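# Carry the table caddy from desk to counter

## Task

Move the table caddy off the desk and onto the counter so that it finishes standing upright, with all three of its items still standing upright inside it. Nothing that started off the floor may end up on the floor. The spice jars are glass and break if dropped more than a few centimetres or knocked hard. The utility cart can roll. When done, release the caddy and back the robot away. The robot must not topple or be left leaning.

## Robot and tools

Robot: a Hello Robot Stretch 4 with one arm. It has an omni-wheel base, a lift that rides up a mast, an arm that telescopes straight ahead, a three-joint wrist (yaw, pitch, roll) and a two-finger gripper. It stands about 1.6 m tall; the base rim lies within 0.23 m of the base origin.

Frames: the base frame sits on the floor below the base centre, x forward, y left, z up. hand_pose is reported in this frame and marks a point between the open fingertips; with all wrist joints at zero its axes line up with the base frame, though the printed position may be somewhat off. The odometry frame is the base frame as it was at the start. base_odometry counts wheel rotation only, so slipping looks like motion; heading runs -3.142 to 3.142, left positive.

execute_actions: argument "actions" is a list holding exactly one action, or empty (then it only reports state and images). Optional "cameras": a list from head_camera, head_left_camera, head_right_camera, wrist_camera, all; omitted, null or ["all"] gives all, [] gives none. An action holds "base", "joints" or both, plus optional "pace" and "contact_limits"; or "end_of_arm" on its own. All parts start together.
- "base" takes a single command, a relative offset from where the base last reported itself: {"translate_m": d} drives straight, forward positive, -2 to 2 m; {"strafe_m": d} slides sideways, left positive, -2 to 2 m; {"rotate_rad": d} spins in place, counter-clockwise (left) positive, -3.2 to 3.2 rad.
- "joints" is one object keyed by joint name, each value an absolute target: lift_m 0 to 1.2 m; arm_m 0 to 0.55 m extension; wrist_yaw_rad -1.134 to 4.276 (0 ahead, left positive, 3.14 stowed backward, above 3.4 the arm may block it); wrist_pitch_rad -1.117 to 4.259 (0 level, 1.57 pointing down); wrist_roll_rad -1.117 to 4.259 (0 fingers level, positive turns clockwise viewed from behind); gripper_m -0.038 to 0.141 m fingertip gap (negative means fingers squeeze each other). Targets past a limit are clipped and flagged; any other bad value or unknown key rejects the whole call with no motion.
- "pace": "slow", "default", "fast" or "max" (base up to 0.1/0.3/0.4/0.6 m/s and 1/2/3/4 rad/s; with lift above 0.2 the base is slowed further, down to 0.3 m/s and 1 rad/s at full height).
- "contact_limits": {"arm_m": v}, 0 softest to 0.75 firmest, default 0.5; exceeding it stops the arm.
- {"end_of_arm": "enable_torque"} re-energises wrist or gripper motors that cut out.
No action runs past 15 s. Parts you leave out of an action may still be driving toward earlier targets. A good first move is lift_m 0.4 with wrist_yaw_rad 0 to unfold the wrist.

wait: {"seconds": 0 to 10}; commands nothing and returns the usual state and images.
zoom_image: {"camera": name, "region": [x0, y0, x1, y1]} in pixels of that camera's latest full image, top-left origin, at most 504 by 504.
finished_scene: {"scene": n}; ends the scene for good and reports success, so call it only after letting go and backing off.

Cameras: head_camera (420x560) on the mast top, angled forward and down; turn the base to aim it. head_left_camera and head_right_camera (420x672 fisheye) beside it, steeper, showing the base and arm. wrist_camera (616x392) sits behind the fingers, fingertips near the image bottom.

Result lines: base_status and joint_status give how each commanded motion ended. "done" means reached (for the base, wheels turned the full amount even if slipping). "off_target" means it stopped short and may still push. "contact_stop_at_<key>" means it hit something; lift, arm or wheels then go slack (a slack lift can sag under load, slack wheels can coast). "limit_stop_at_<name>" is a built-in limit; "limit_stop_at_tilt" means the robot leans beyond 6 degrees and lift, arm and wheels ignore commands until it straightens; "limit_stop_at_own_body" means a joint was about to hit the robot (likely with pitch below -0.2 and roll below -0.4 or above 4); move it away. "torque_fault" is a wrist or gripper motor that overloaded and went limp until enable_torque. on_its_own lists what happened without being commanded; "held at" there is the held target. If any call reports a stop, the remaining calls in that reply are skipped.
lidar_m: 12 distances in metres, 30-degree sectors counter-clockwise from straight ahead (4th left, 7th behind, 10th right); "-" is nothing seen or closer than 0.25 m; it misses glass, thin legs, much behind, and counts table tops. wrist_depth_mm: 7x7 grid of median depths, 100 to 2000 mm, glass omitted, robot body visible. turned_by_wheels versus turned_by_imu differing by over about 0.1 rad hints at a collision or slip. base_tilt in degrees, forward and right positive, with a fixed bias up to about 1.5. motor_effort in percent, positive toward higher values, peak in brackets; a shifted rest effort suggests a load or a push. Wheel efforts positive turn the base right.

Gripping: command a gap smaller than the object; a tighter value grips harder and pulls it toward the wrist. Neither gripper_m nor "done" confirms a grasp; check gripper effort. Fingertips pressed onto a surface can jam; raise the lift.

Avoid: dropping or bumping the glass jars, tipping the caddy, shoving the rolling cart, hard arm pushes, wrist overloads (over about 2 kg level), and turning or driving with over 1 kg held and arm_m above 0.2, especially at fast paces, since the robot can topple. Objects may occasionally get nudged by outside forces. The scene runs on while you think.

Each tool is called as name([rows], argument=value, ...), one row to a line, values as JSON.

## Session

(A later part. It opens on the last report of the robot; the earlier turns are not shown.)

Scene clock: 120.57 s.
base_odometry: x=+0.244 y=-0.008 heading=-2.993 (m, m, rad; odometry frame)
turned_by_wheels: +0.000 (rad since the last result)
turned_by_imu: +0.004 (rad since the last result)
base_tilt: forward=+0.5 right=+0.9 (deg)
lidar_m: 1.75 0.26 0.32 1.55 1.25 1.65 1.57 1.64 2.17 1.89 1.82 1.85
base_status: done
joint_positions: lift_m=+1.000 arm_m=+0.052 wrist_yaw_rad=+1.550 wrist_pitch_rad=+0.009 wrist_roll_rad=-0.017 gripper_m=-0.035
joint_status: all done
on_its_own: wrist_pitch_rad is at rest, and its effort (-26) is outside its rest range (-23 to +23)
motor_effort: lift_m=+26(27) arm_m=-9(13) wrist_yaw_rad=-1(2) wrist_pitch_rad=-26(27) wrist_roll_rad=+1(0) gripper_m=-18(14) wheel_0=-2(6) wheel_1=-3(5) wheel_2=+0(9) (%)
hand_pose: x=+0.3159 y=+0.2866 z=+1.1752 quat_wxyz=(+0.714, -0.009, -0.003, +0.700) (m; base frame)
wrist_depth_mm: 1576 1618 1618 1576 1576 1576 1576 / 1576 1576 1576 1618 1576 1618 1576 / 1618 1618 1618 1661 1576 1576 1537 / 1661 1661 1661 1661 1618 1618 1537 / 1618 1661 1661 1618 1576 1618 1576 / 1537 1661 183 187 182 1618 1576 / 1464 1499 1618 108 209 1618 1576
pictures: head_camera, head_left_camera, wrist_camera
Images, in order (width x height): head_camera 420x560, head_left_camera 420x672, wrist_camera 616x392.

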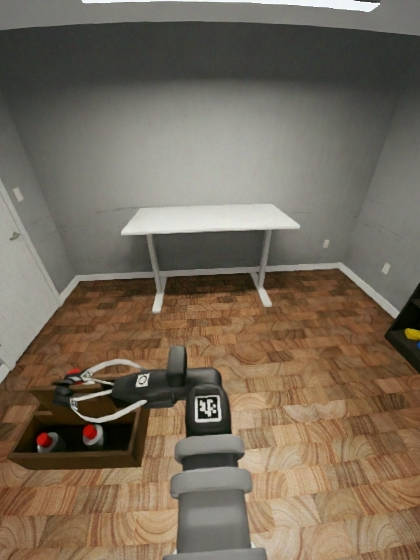

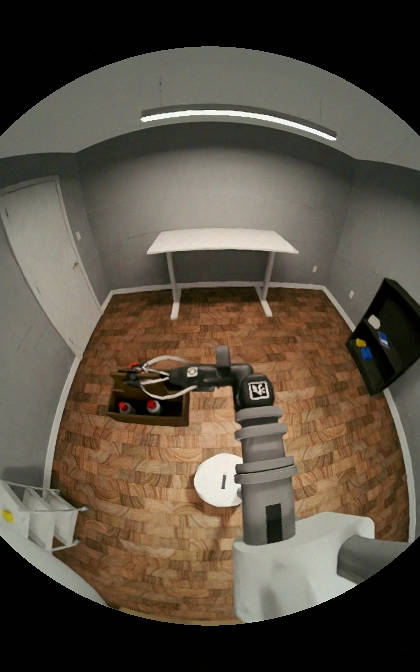

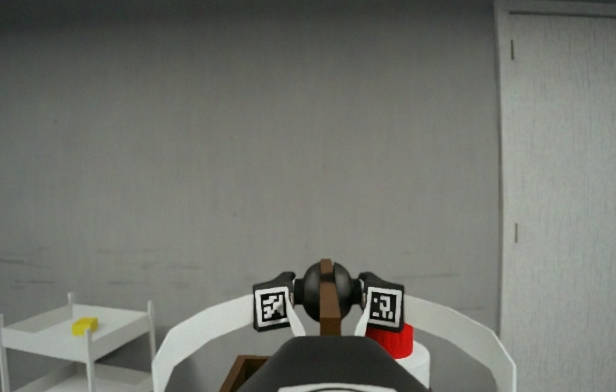

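execute_actions([
  {"base": {"rotate_rad": 3.14}, "pace": "slow"},
], cameras=["head_camera", "head_left_camera", "wrist_camera"])

Scene clock: 125.93 s.
base_odometry: x=+0.244 y=-0.008 heading=+0.146 (m, m, rad; odometry frame)
turned_by_wheels: +3.139 (rad since the last result)
turned_by_imu: +3.134 (rad since the last result)
base_tilt: forward=+0.4 right=+0.9 (deg)
lidar_m: 1.56 0.25 0.31 2.05 1.85 1.90 2.15 1.83 1.76 1.67 1.25 1.61
base_status: done
joint_positions: lift_m=+1.000 arm_m=+0.052 wrist_yaw_rad=+1.550 wrist_pitch_rad=+0.009 wrist_roll_rad=-0.017 gripper_m=-0.035
joint_status: not commanded
on_its_own: wrist_pitch_rad is at rest, and its effort (-26) is outside its rest range (-23 to +23)
motor_effort: lift_m=+26(26) arm_m=-9(9) wrist_yaw_rad=-1(1) wrist_pitch_rad=-26(27) wrist_roll_rad=+0(0) gripper_m=-18(18) wheel_0=-2(8) wheel_1=-3(3) wheel_2=-2(7) (%)
hand_pose: x=+0.3159 y=+0.2866 z=+1.1752 quat_wxyz=(+0.714, -0.009, -0.003, +0.700) (m; base frame)
wrist_depth_mm: - - - - - - - / - - - - - - - / - - - - - - - / - - - - - - - / 1921 1921 - - - - - / 1983 1983 182 187 183 - - / 1921 1983 - 108 210 - -
pictures: head_camera, head_left_camera, wrist_camera
Images, in order (width x height): head_camera 420x560, head_left_camera 420x672, wrist_camera 616x392.

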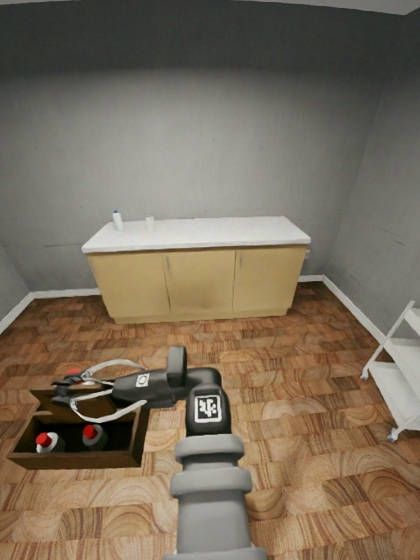

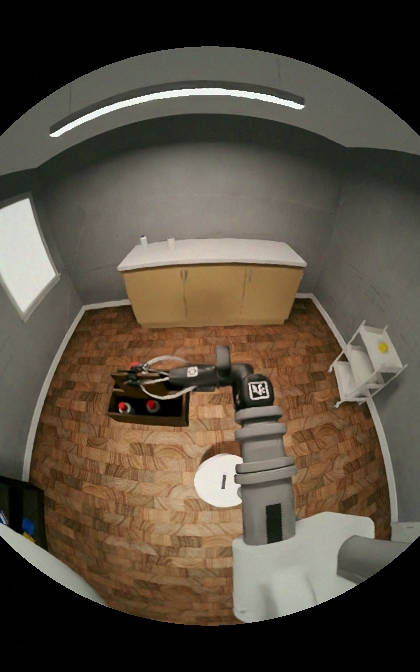

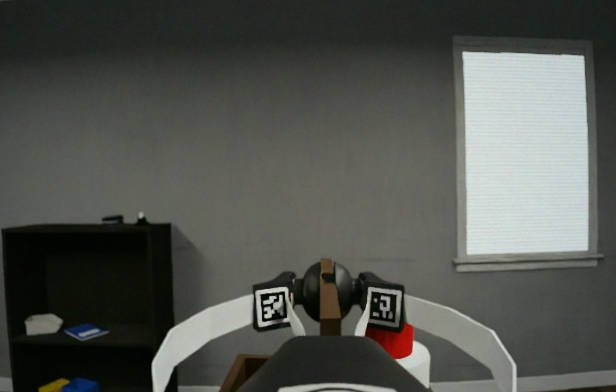

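execute_actions([
  {"base": {"translate_m": 1.2}, "joints": {"wrist_yaw_rad": 0.0, "arm_m": 0.17}},
])

Scene clock: 135.67 s.
base_odometry: x=+1.431 y=+0.167 heading=+0.147 (m, m, rad; odometry frame)
turned_by_wheels: +0.000 (rad since the last result)
turned_by_imu: -0.001 (rad since the last result)
base_tilt: forward=+0.4 right=+1.0 (deg)
lidar_m: 0.35 0.41 0.52 2.08 2.20 2.51 3.80 2.43 1.28 1.25 0.53 0.39
base_status: done
joint_positions: lift_m=+1.000 arm_m=+0.168 wrist_yaw_rad=+0.000 wrist_pitch_rad=+0.009 wrist_roll_rad=-0.017 gripper_m=-0.035
joint_status: all done
on_its_own: wrist_pitch_rad is at rest, and its effort (-27) is outside its rest range (-23 to +23)
motor_effort: lift_m=+26(26) arm_m=+9(12) wrist_yaw_rad=-1(18) wrist_pitch_rad=-27(28) wrist_roll_rad=+0(1) gripper_m=-18(18) wheel_0=+1(7) wheel_1=+2(5) wheel_2=+2(11) (%)
hand_pose: x=+0.6278 y=-0.0874 z=+1.1751 quat_wxyz=(+1.000, -0.008, +0.005, +0.000) (m; base frame)
wrist_depth_mm: 640 634 627 621 621 615 621 / 640 640 627 634 627 627 621 / 640 640 634 634 634 627 621 / 647 647 640 634 627 627 615 / 640 634 640 640 627 627 627 / 647 647 182 187 182 634 627 / 647 640 647 108 255 634 627
pictures: head_camera, head_left_camera, head_right_camera, wrist_camera
Images, in order (width x height): head_camera 420x560, head_left_camera 420x672, head_right_camera 420x672, wrist_camera 616x392.

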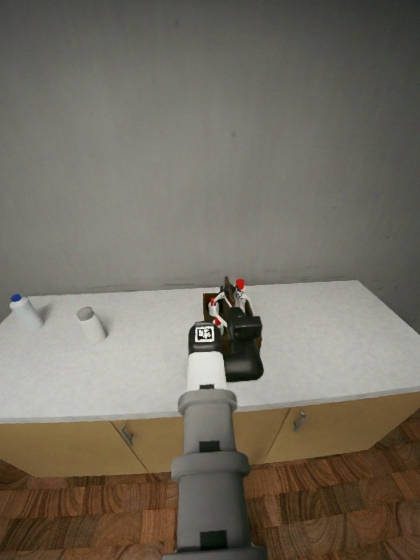

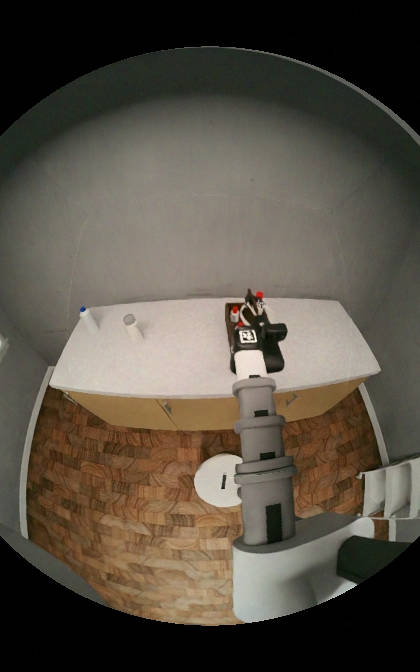

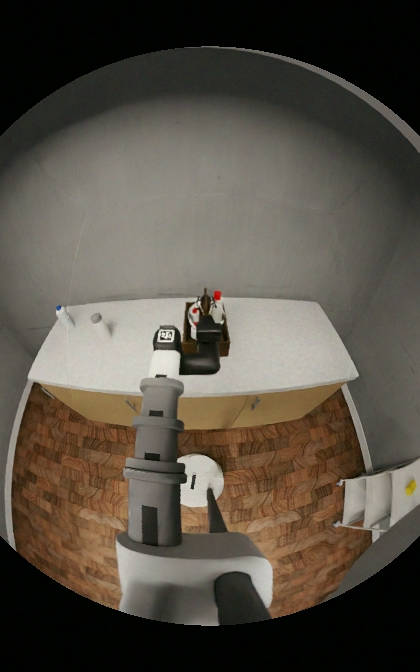

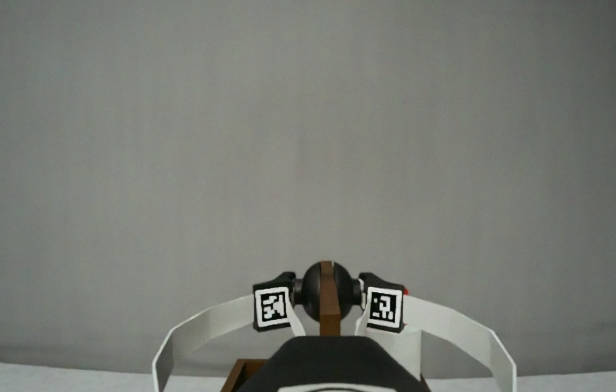

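zoom_image(camera="head_camera", region=[170, 260, 290, 380])

zoom_image(camera="head_right_camera", region=[160, 270, 260, 370])

Region (170, 260, 290, 380) of head_camera's 420x560 image, scaled by 4.200, with more detail than that image has.

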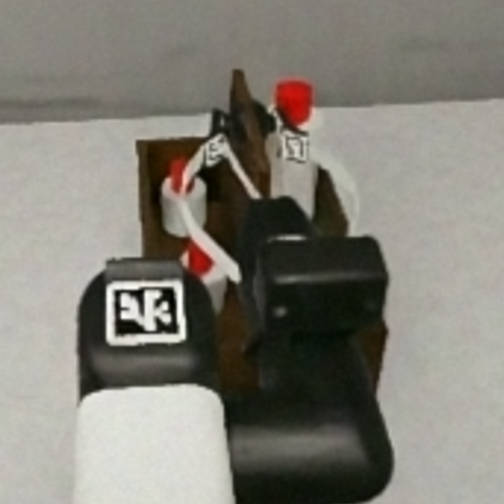

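Region (160, 270, 260, 370) of head_right_camera's 420x672 image, scaled by 5.040, with more detail than that image has.

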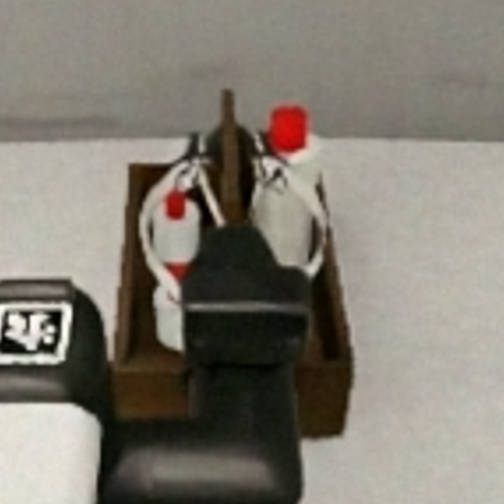

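execute_actions([
  {"joints": {"lift_m": 0.93}, "pace": "slow"},
], cameras=["head_right_camera", "wrist_camera"])

Scene clock: 141.63 s.
base_odometry: x=+1.431 y=+0.167 heading=+0.147 (m, m, rad; odometry frame)
turned_by_wheels: +0.000 (rad since the last result)
turned_by_imu: +0.001 (rad since the last result)
base_tilt: forward=+0.4 right=+1.0 (deg)
lidar_m: 0.35 0.38 0.53 2.05 2.19 2.50 3.80 2.43 1.26 1.27 0.53 0.39
base_status: not commanded
joint_positions: lift_m=+0.930 arm_m=+0.168 wrist_yaw_rad=+0.000 wrist_pitch_rad=+0.009 wrist_roll_rad=-0.017 gripper_m=-0.035
joint_status: all done
on_its_own: wrist_pitch_rad is at rest, and its effort (-28) is outside its rest range (-23 to +23)
motor_effort: lift_m=+19(25) arm_m=+9(9) wrist_yaw_rad=-1(2) wrist_pitch_rad=-28(28) wrist_roll_rad=+0(1) gripper_m=-18(18) wheel_0=+0(1) wheel_1=+2(1) wheel_2=+2(3) (%)
hand_pose: x=+0.6278 y=-0.0874 z=+1.1057 quat_wxyz=(+1.000, -0.008, +0.005, +0.000) (m; base frame)
wrist_depth_mm: 640 634 627 627 627 621 621 / 640 634 627 634 627 621 615 / 640 640 640 634 627 621 621 / 640 634 640 634 627 634 634 / 640 640 640 634 627 627 627 / 647 647 182 188 183 634 634 / 496 488 496 108 256 452 488
pictures: head_right_camera, wrist_camera
Images, in order (width x height): head_right_camera 420x672, wrist_camera 616x392.

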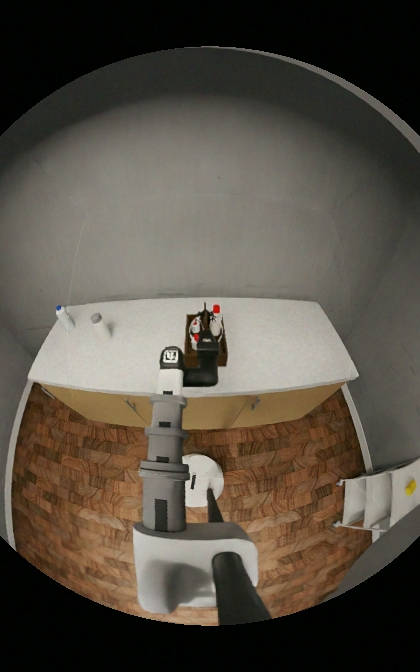

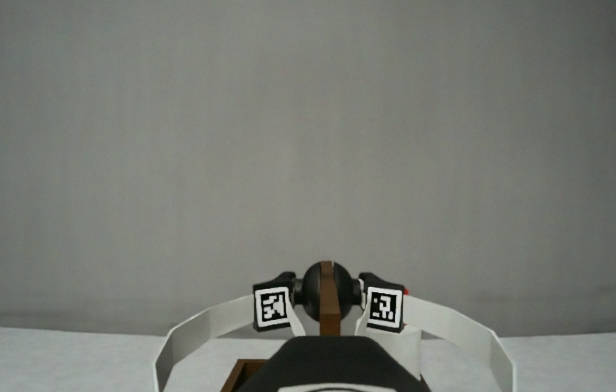

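execute_actions([
  {"joints": {"lift_m": 0.918}, "pace": "slow"},
], cameras=["wrist_camera"])

Scene clock: 144.87 s.
base_odometry: x=+1.431 y=+0.167 heading=+0.147 (m, m, rad; odometry frame)
turned_by_wheels: +0.000 (rad since the last result)
turned_by_imu: +0.001 (rad since the last result)
base_tilt: forward=+0.3 right=+1.0 (deg)
lidar_m: 0.34 0.39 0.53 2.08 2.16 2.55 3.81 2.42 1.26 1.26 0.54 0.39
base_status: not commanded
joint_positions: lift_m=+0.918 arm_m=+0.168 wrist_yaw_rad=+0.000 wrist_pitch_rad=+0.009 wrist_roll_rad=-0.017 gripper_m=-0.035
joint_status: all done
on_its_own: wrist_pitch_rad is at rest, and its effort (-26) is outside its rest range (-23 to +23)
motor_effort: lift_m=+18(19) arm_m=+9(9) wrist_yaw_rad=-2(1) wrist_pitch_rad=-26(28) wrist_roll_rad=+0(0) gripper_m=-17(17) wheel_0=+1(1) wheel_1=+1(1) wheel_2=+2(2) (%)
hand_pose: x=+0.6278 y=-0.0874 z=+1.0939 quat_wxyz=(+1.000, -0.008, +0.004, +0.000) (m; base frame)
wrist_depth_mm: 634 634 627 627 621 621 615 / 634 634 634 627 627 621 615 / 640 640 640 634 634 634 627 / 647 647 640 640 627 627 627 / 647 640 640 640 634 627 621 / 640 640 182 188 183 634 627 / 477 469 473 108 256 433 462
pictures: wrist_camera
Images, in order (width x height): wrist_camera 616x392.

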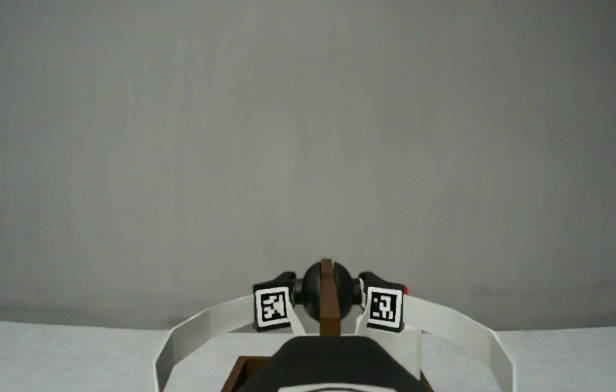

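execute_actions([
  {"joints": {"lift_m": 0.912}, "pace": "slow"},
], cameras=["wrist_camera"])

Scene clock: 147.90 s.
base_odometry: x=+1.431 y=+0.167 heading=+0.147 (m, m, rad; odometry frame)
turned_by_wheels: +0.000 (rad since the last result)
turned_by_imu: +0.001 (rad since the last result)
base_tilt: forward=+0.5 right=+1.0 (deg)
lidar_m: 0.35 0.39 0.52 2.07 2.18 2.51 3.81 2.41 1.28 1.28 0.54 0.38
base_status: not commanded
joint_positions: lift_m=+0.912 arm_m=+0.168 wrist_yaw_rad=+0.000 wrist_pitch_rad=+0.005 wrist_roll_rad=-0.017 gripper_m=-0.035
joint_status: all done
motor_effort: lift_m=+17(16) arm_m=+9(9) wrist_yaw_rad=+0(1) wrist_pitch_rad=-16(25) wrist_roll_rad=-1(0) gripper_m=-19(17) wheel_0=+1(1) wheel_1=+1(2) wheel_2=+3(2) (%)
hand_pose: x=+0.6278 y=-0.0875 z=+1.0890 quat_wxyz=(+1.000, -0.008, +0.003, +0.000) (m; base frame)
wrist_depth_mm: 634 634 627 634 634 627 621 / 647 647 627 627 627 627 621 / 640 634 640 634 634 627 621 / 647 634 634 634 634 627 627 / 640 647 647 634 627 621 627 / 654 640 182 189 183 627 627 / 469 466 473 108 257 433 466
pictures: wrist_camera
Images, in order (width x height): wrist_camera 616x392.

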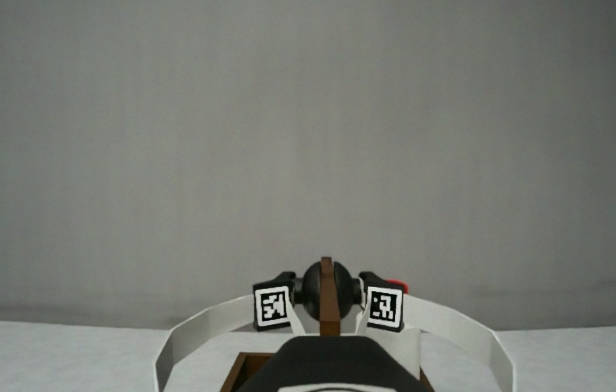

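Resting on the counter now. Release and retract.

execute_actions([
  {"joints": {"gripper_m": 0.03}, "pace": "slow"},
], cameras=[])

execute_actions([
  {"joints": {"arm_m": 0.0}, "base": {"translate_m": -0.1}},
])

Scene clock: 151.77 s.
base_odometry: x=+1.431 y=+0.167 heading=+0.147 (m, m, rad; odometry frame)
turned_by_wheels: +0.000 (rad since the last result)
turned_by_imu: +0.001 (rad since the last result)
base_tilt: forward=+0.4 right=+1.0 (deg)
lidar_m: 0.36 0.38 0.52 2.07 2.17 2.50 3.82 2.42 1.26 1.26 0.56 0.35
base_status: not commanded
joint_positions: lift_m=+0.912 arm_m=+0.168 wrist_yaw_rad=+0.000 wrist_pitch_rad=+0.003 wrist_roll_rad=-0.017 gripper_m=+0.030
joint_status: all done
motor_effort: lift_m=+17(17) arm_m=+9(9) wrist_yaw_rad=+0(0) wrist_pitch_rad=-9(16) wrist_roll_rad=-1(0) gripper_m=-3(17) wheel_0=+1(0) wheel_1=+1(1) wheel_2=+2(2) (%)
hand_pose: x=+0.6278 y=-0.0875 z=+1.0897 quat_wxyz=(+1.000, -0.008, +0.001, +0.000) (m; base frame)
wrist_depth_mm: 640 634 634 634 627 627 621 / 640 640 634 634 634 621 627 / 640 634 634 634 627 627 621 / 647 640 640 627 627 627 627 / 647 640 640 640 634 621 621 / 647 640 640 194 193 634 621 / 477 500 342 108 267 439 466
pictures: none
No camera images: the call's "cameras" was empty. Leave "cameras" out to get every camera's image.

Scene clock: 153.37 s.
base_odometry: x=+1.332 y=+0.152 heading=+0.146 (m, m, rad; odometry frame)
turned_by_wheels: +0.000 (rad since the last result)
turned_by_imu: +0.000 (rad since the last result)
base_tilt: forward=+0.4 right=+1.0 (deg)
lidar_m: 0.46 0.49 0.66 2.09 2.17 2.52 3.33 2.46 1.25 1.24 0.70 0.48
base_status: done
joint_positions: lift_m=+0.912 arm_m=+0.002 wrist_yaw_rad=+0.000 wrist_pitch_rad=+0.002 wrist_roll_rad=-0.017 gripper_m=+0.030
joint_status: all done
motor_effort: lift_m=+17(17) arm_m=-9(9) wrist_yaw_rad=+1(0) wrist_pitch_rad=-8(9) wrist_roll_rad=+0(0) gripper_m=-4(4) wheel_0=+0(3) wheel_1=-1(5) wheel_2=-1(9) (%)
hand_pose: x=+0.4610 y=-0.0875 z=+1.0898 quat_wxyz=(+1.000, -0.008, +0.001, +0.000) (m; base frame)
wrist_depth_mm: 917 891 904 891 891 878 891 / 904 904 904 904 891 878 878 / 904 891 891 878 866 891 891 / 904 904 891 891 891 891 878 / 904 917 891 904 891 866 878 / 640 723 597 535 194 699 683 / 480 504 452 108 445 442 473
pictures: head_camera, head_left_camera, head_right_camera, wrist_camera
Images, in order (width x height): head_camera 420x560, head_left_camera 420x672, head_right_camera 420x672, wrist_camera 616x392.

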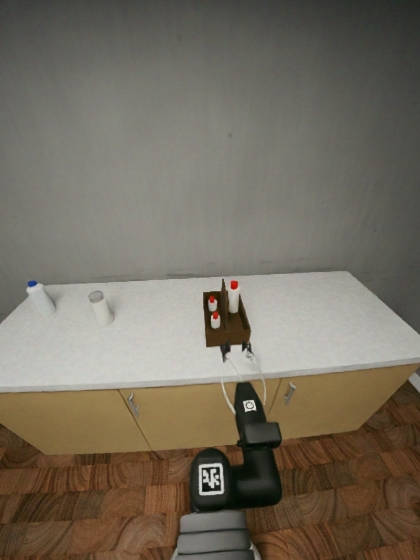

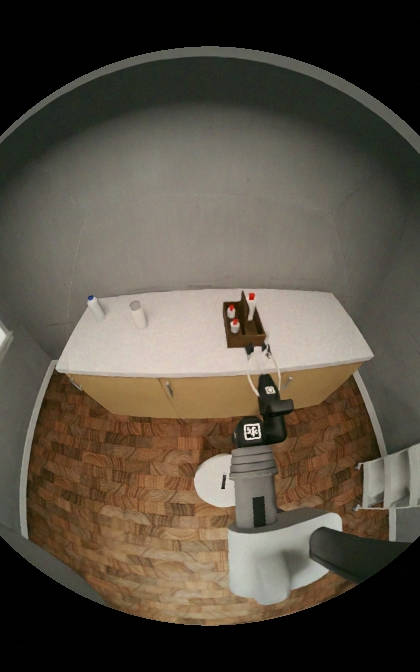

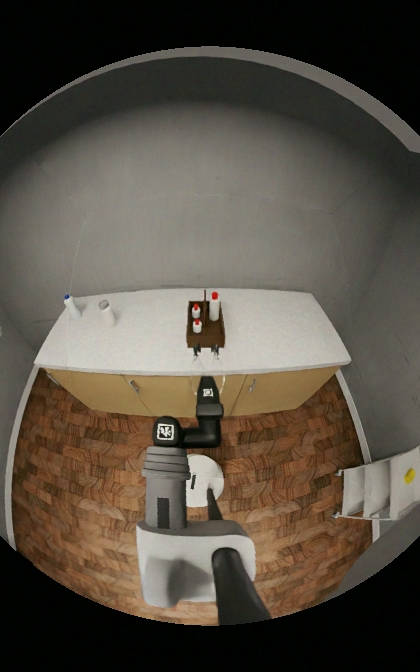

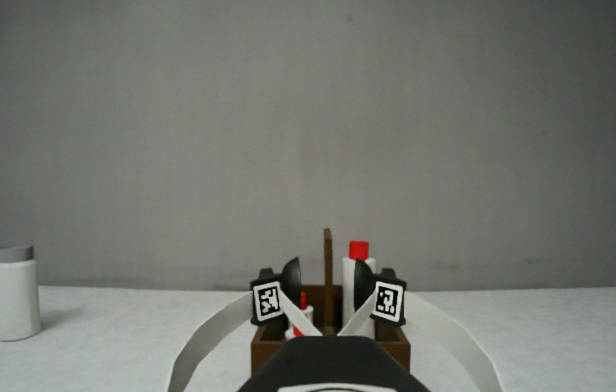

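zoom_image(camera="head_camera", region=[180, 265, 280, 365])

Region (180, 265, 280, 365) of head_camera's 420x560 image, scaled by 5.040, with more detail than that image has.

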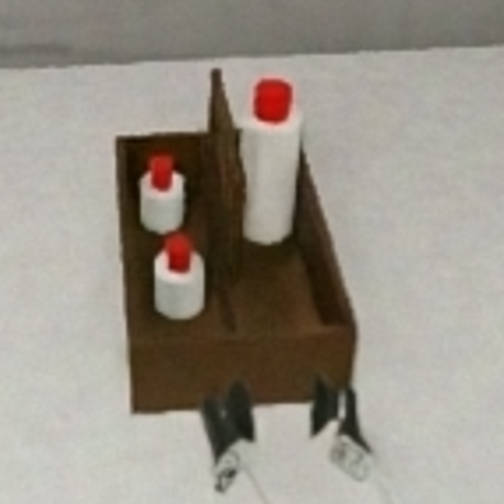

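execute_actions([
  {"base": {"strafe_m": -0.45}, "pace": "fast"},
], cameras=["head_camera", "wrist_camera"])

Scene clock: 158.03 s.
base_odometry: x=+1.398 y=-0.293 heading=+0.147 (m, m, rad; odometry frame)
turned_by_wheels: +0.000 (rad since the last result)
turned_by_imu: +0.000 (rad since the last result)
base_tilt: forward=+0.3 right=+1.0 (deg)
lidar_m: 0.46 0.47 0.65 2.52 2.62 3.18 3.69 1.77 0.80 0.82 1.25 0.49
base_status: done
joint_positions: lift_m=+0.912 arm_m=+0.002 wrist_yaw_rad=+0.000 wrist_pitch_rad=+0.002 wrist_roll_rad=-0.017 gripper_m=+0.030
joint_status: not commanded
motor_effort: lift_m=+17(17) arm_m=-9(9) wrist_yaw_rad=+0(0) wrist_pitch_rad=-8(7) wrist_roll_rad=+0(0) gripper_m=-4(4) wheel_0=+0(9) wheel_1=+2(10) wheel_2=+0(1) (%)
hand_pose: x=+0.4610 y=-0.0874 z=+1.0898 quat_wxyz=(+1.000, -0.008, +0.001, +0.000) (m; base frame)
wrist_depth_mm: 917 917 931 917 904 891 891 / 931 917 931 904 904 891 891 / 917 917 904 904 904 917 878 / 931 931 931 904 904 904 904 / 564 917 917 904 917 904 904 / 508 615 609 603 194 715 904 / 433 508 455 108 508 439 473
pictures: head_camera, wrist_camera
Images, in order (width x height): head_camera 420x560, wrist_camera 616x392.

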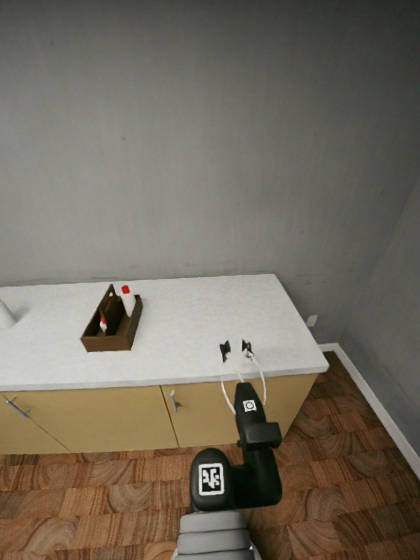

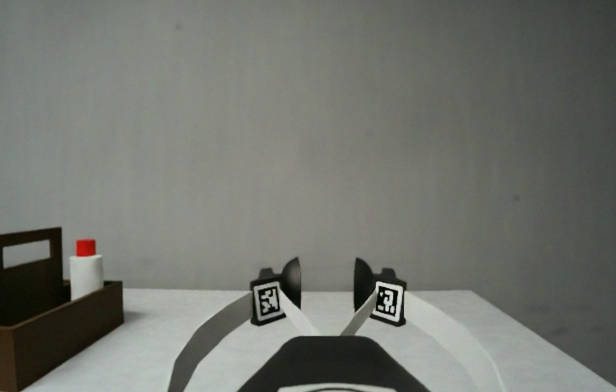

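The bottle is upright, and the gripper is clear of the caddy.

finished_scene(scene=1)

The scene is finished: the task was done.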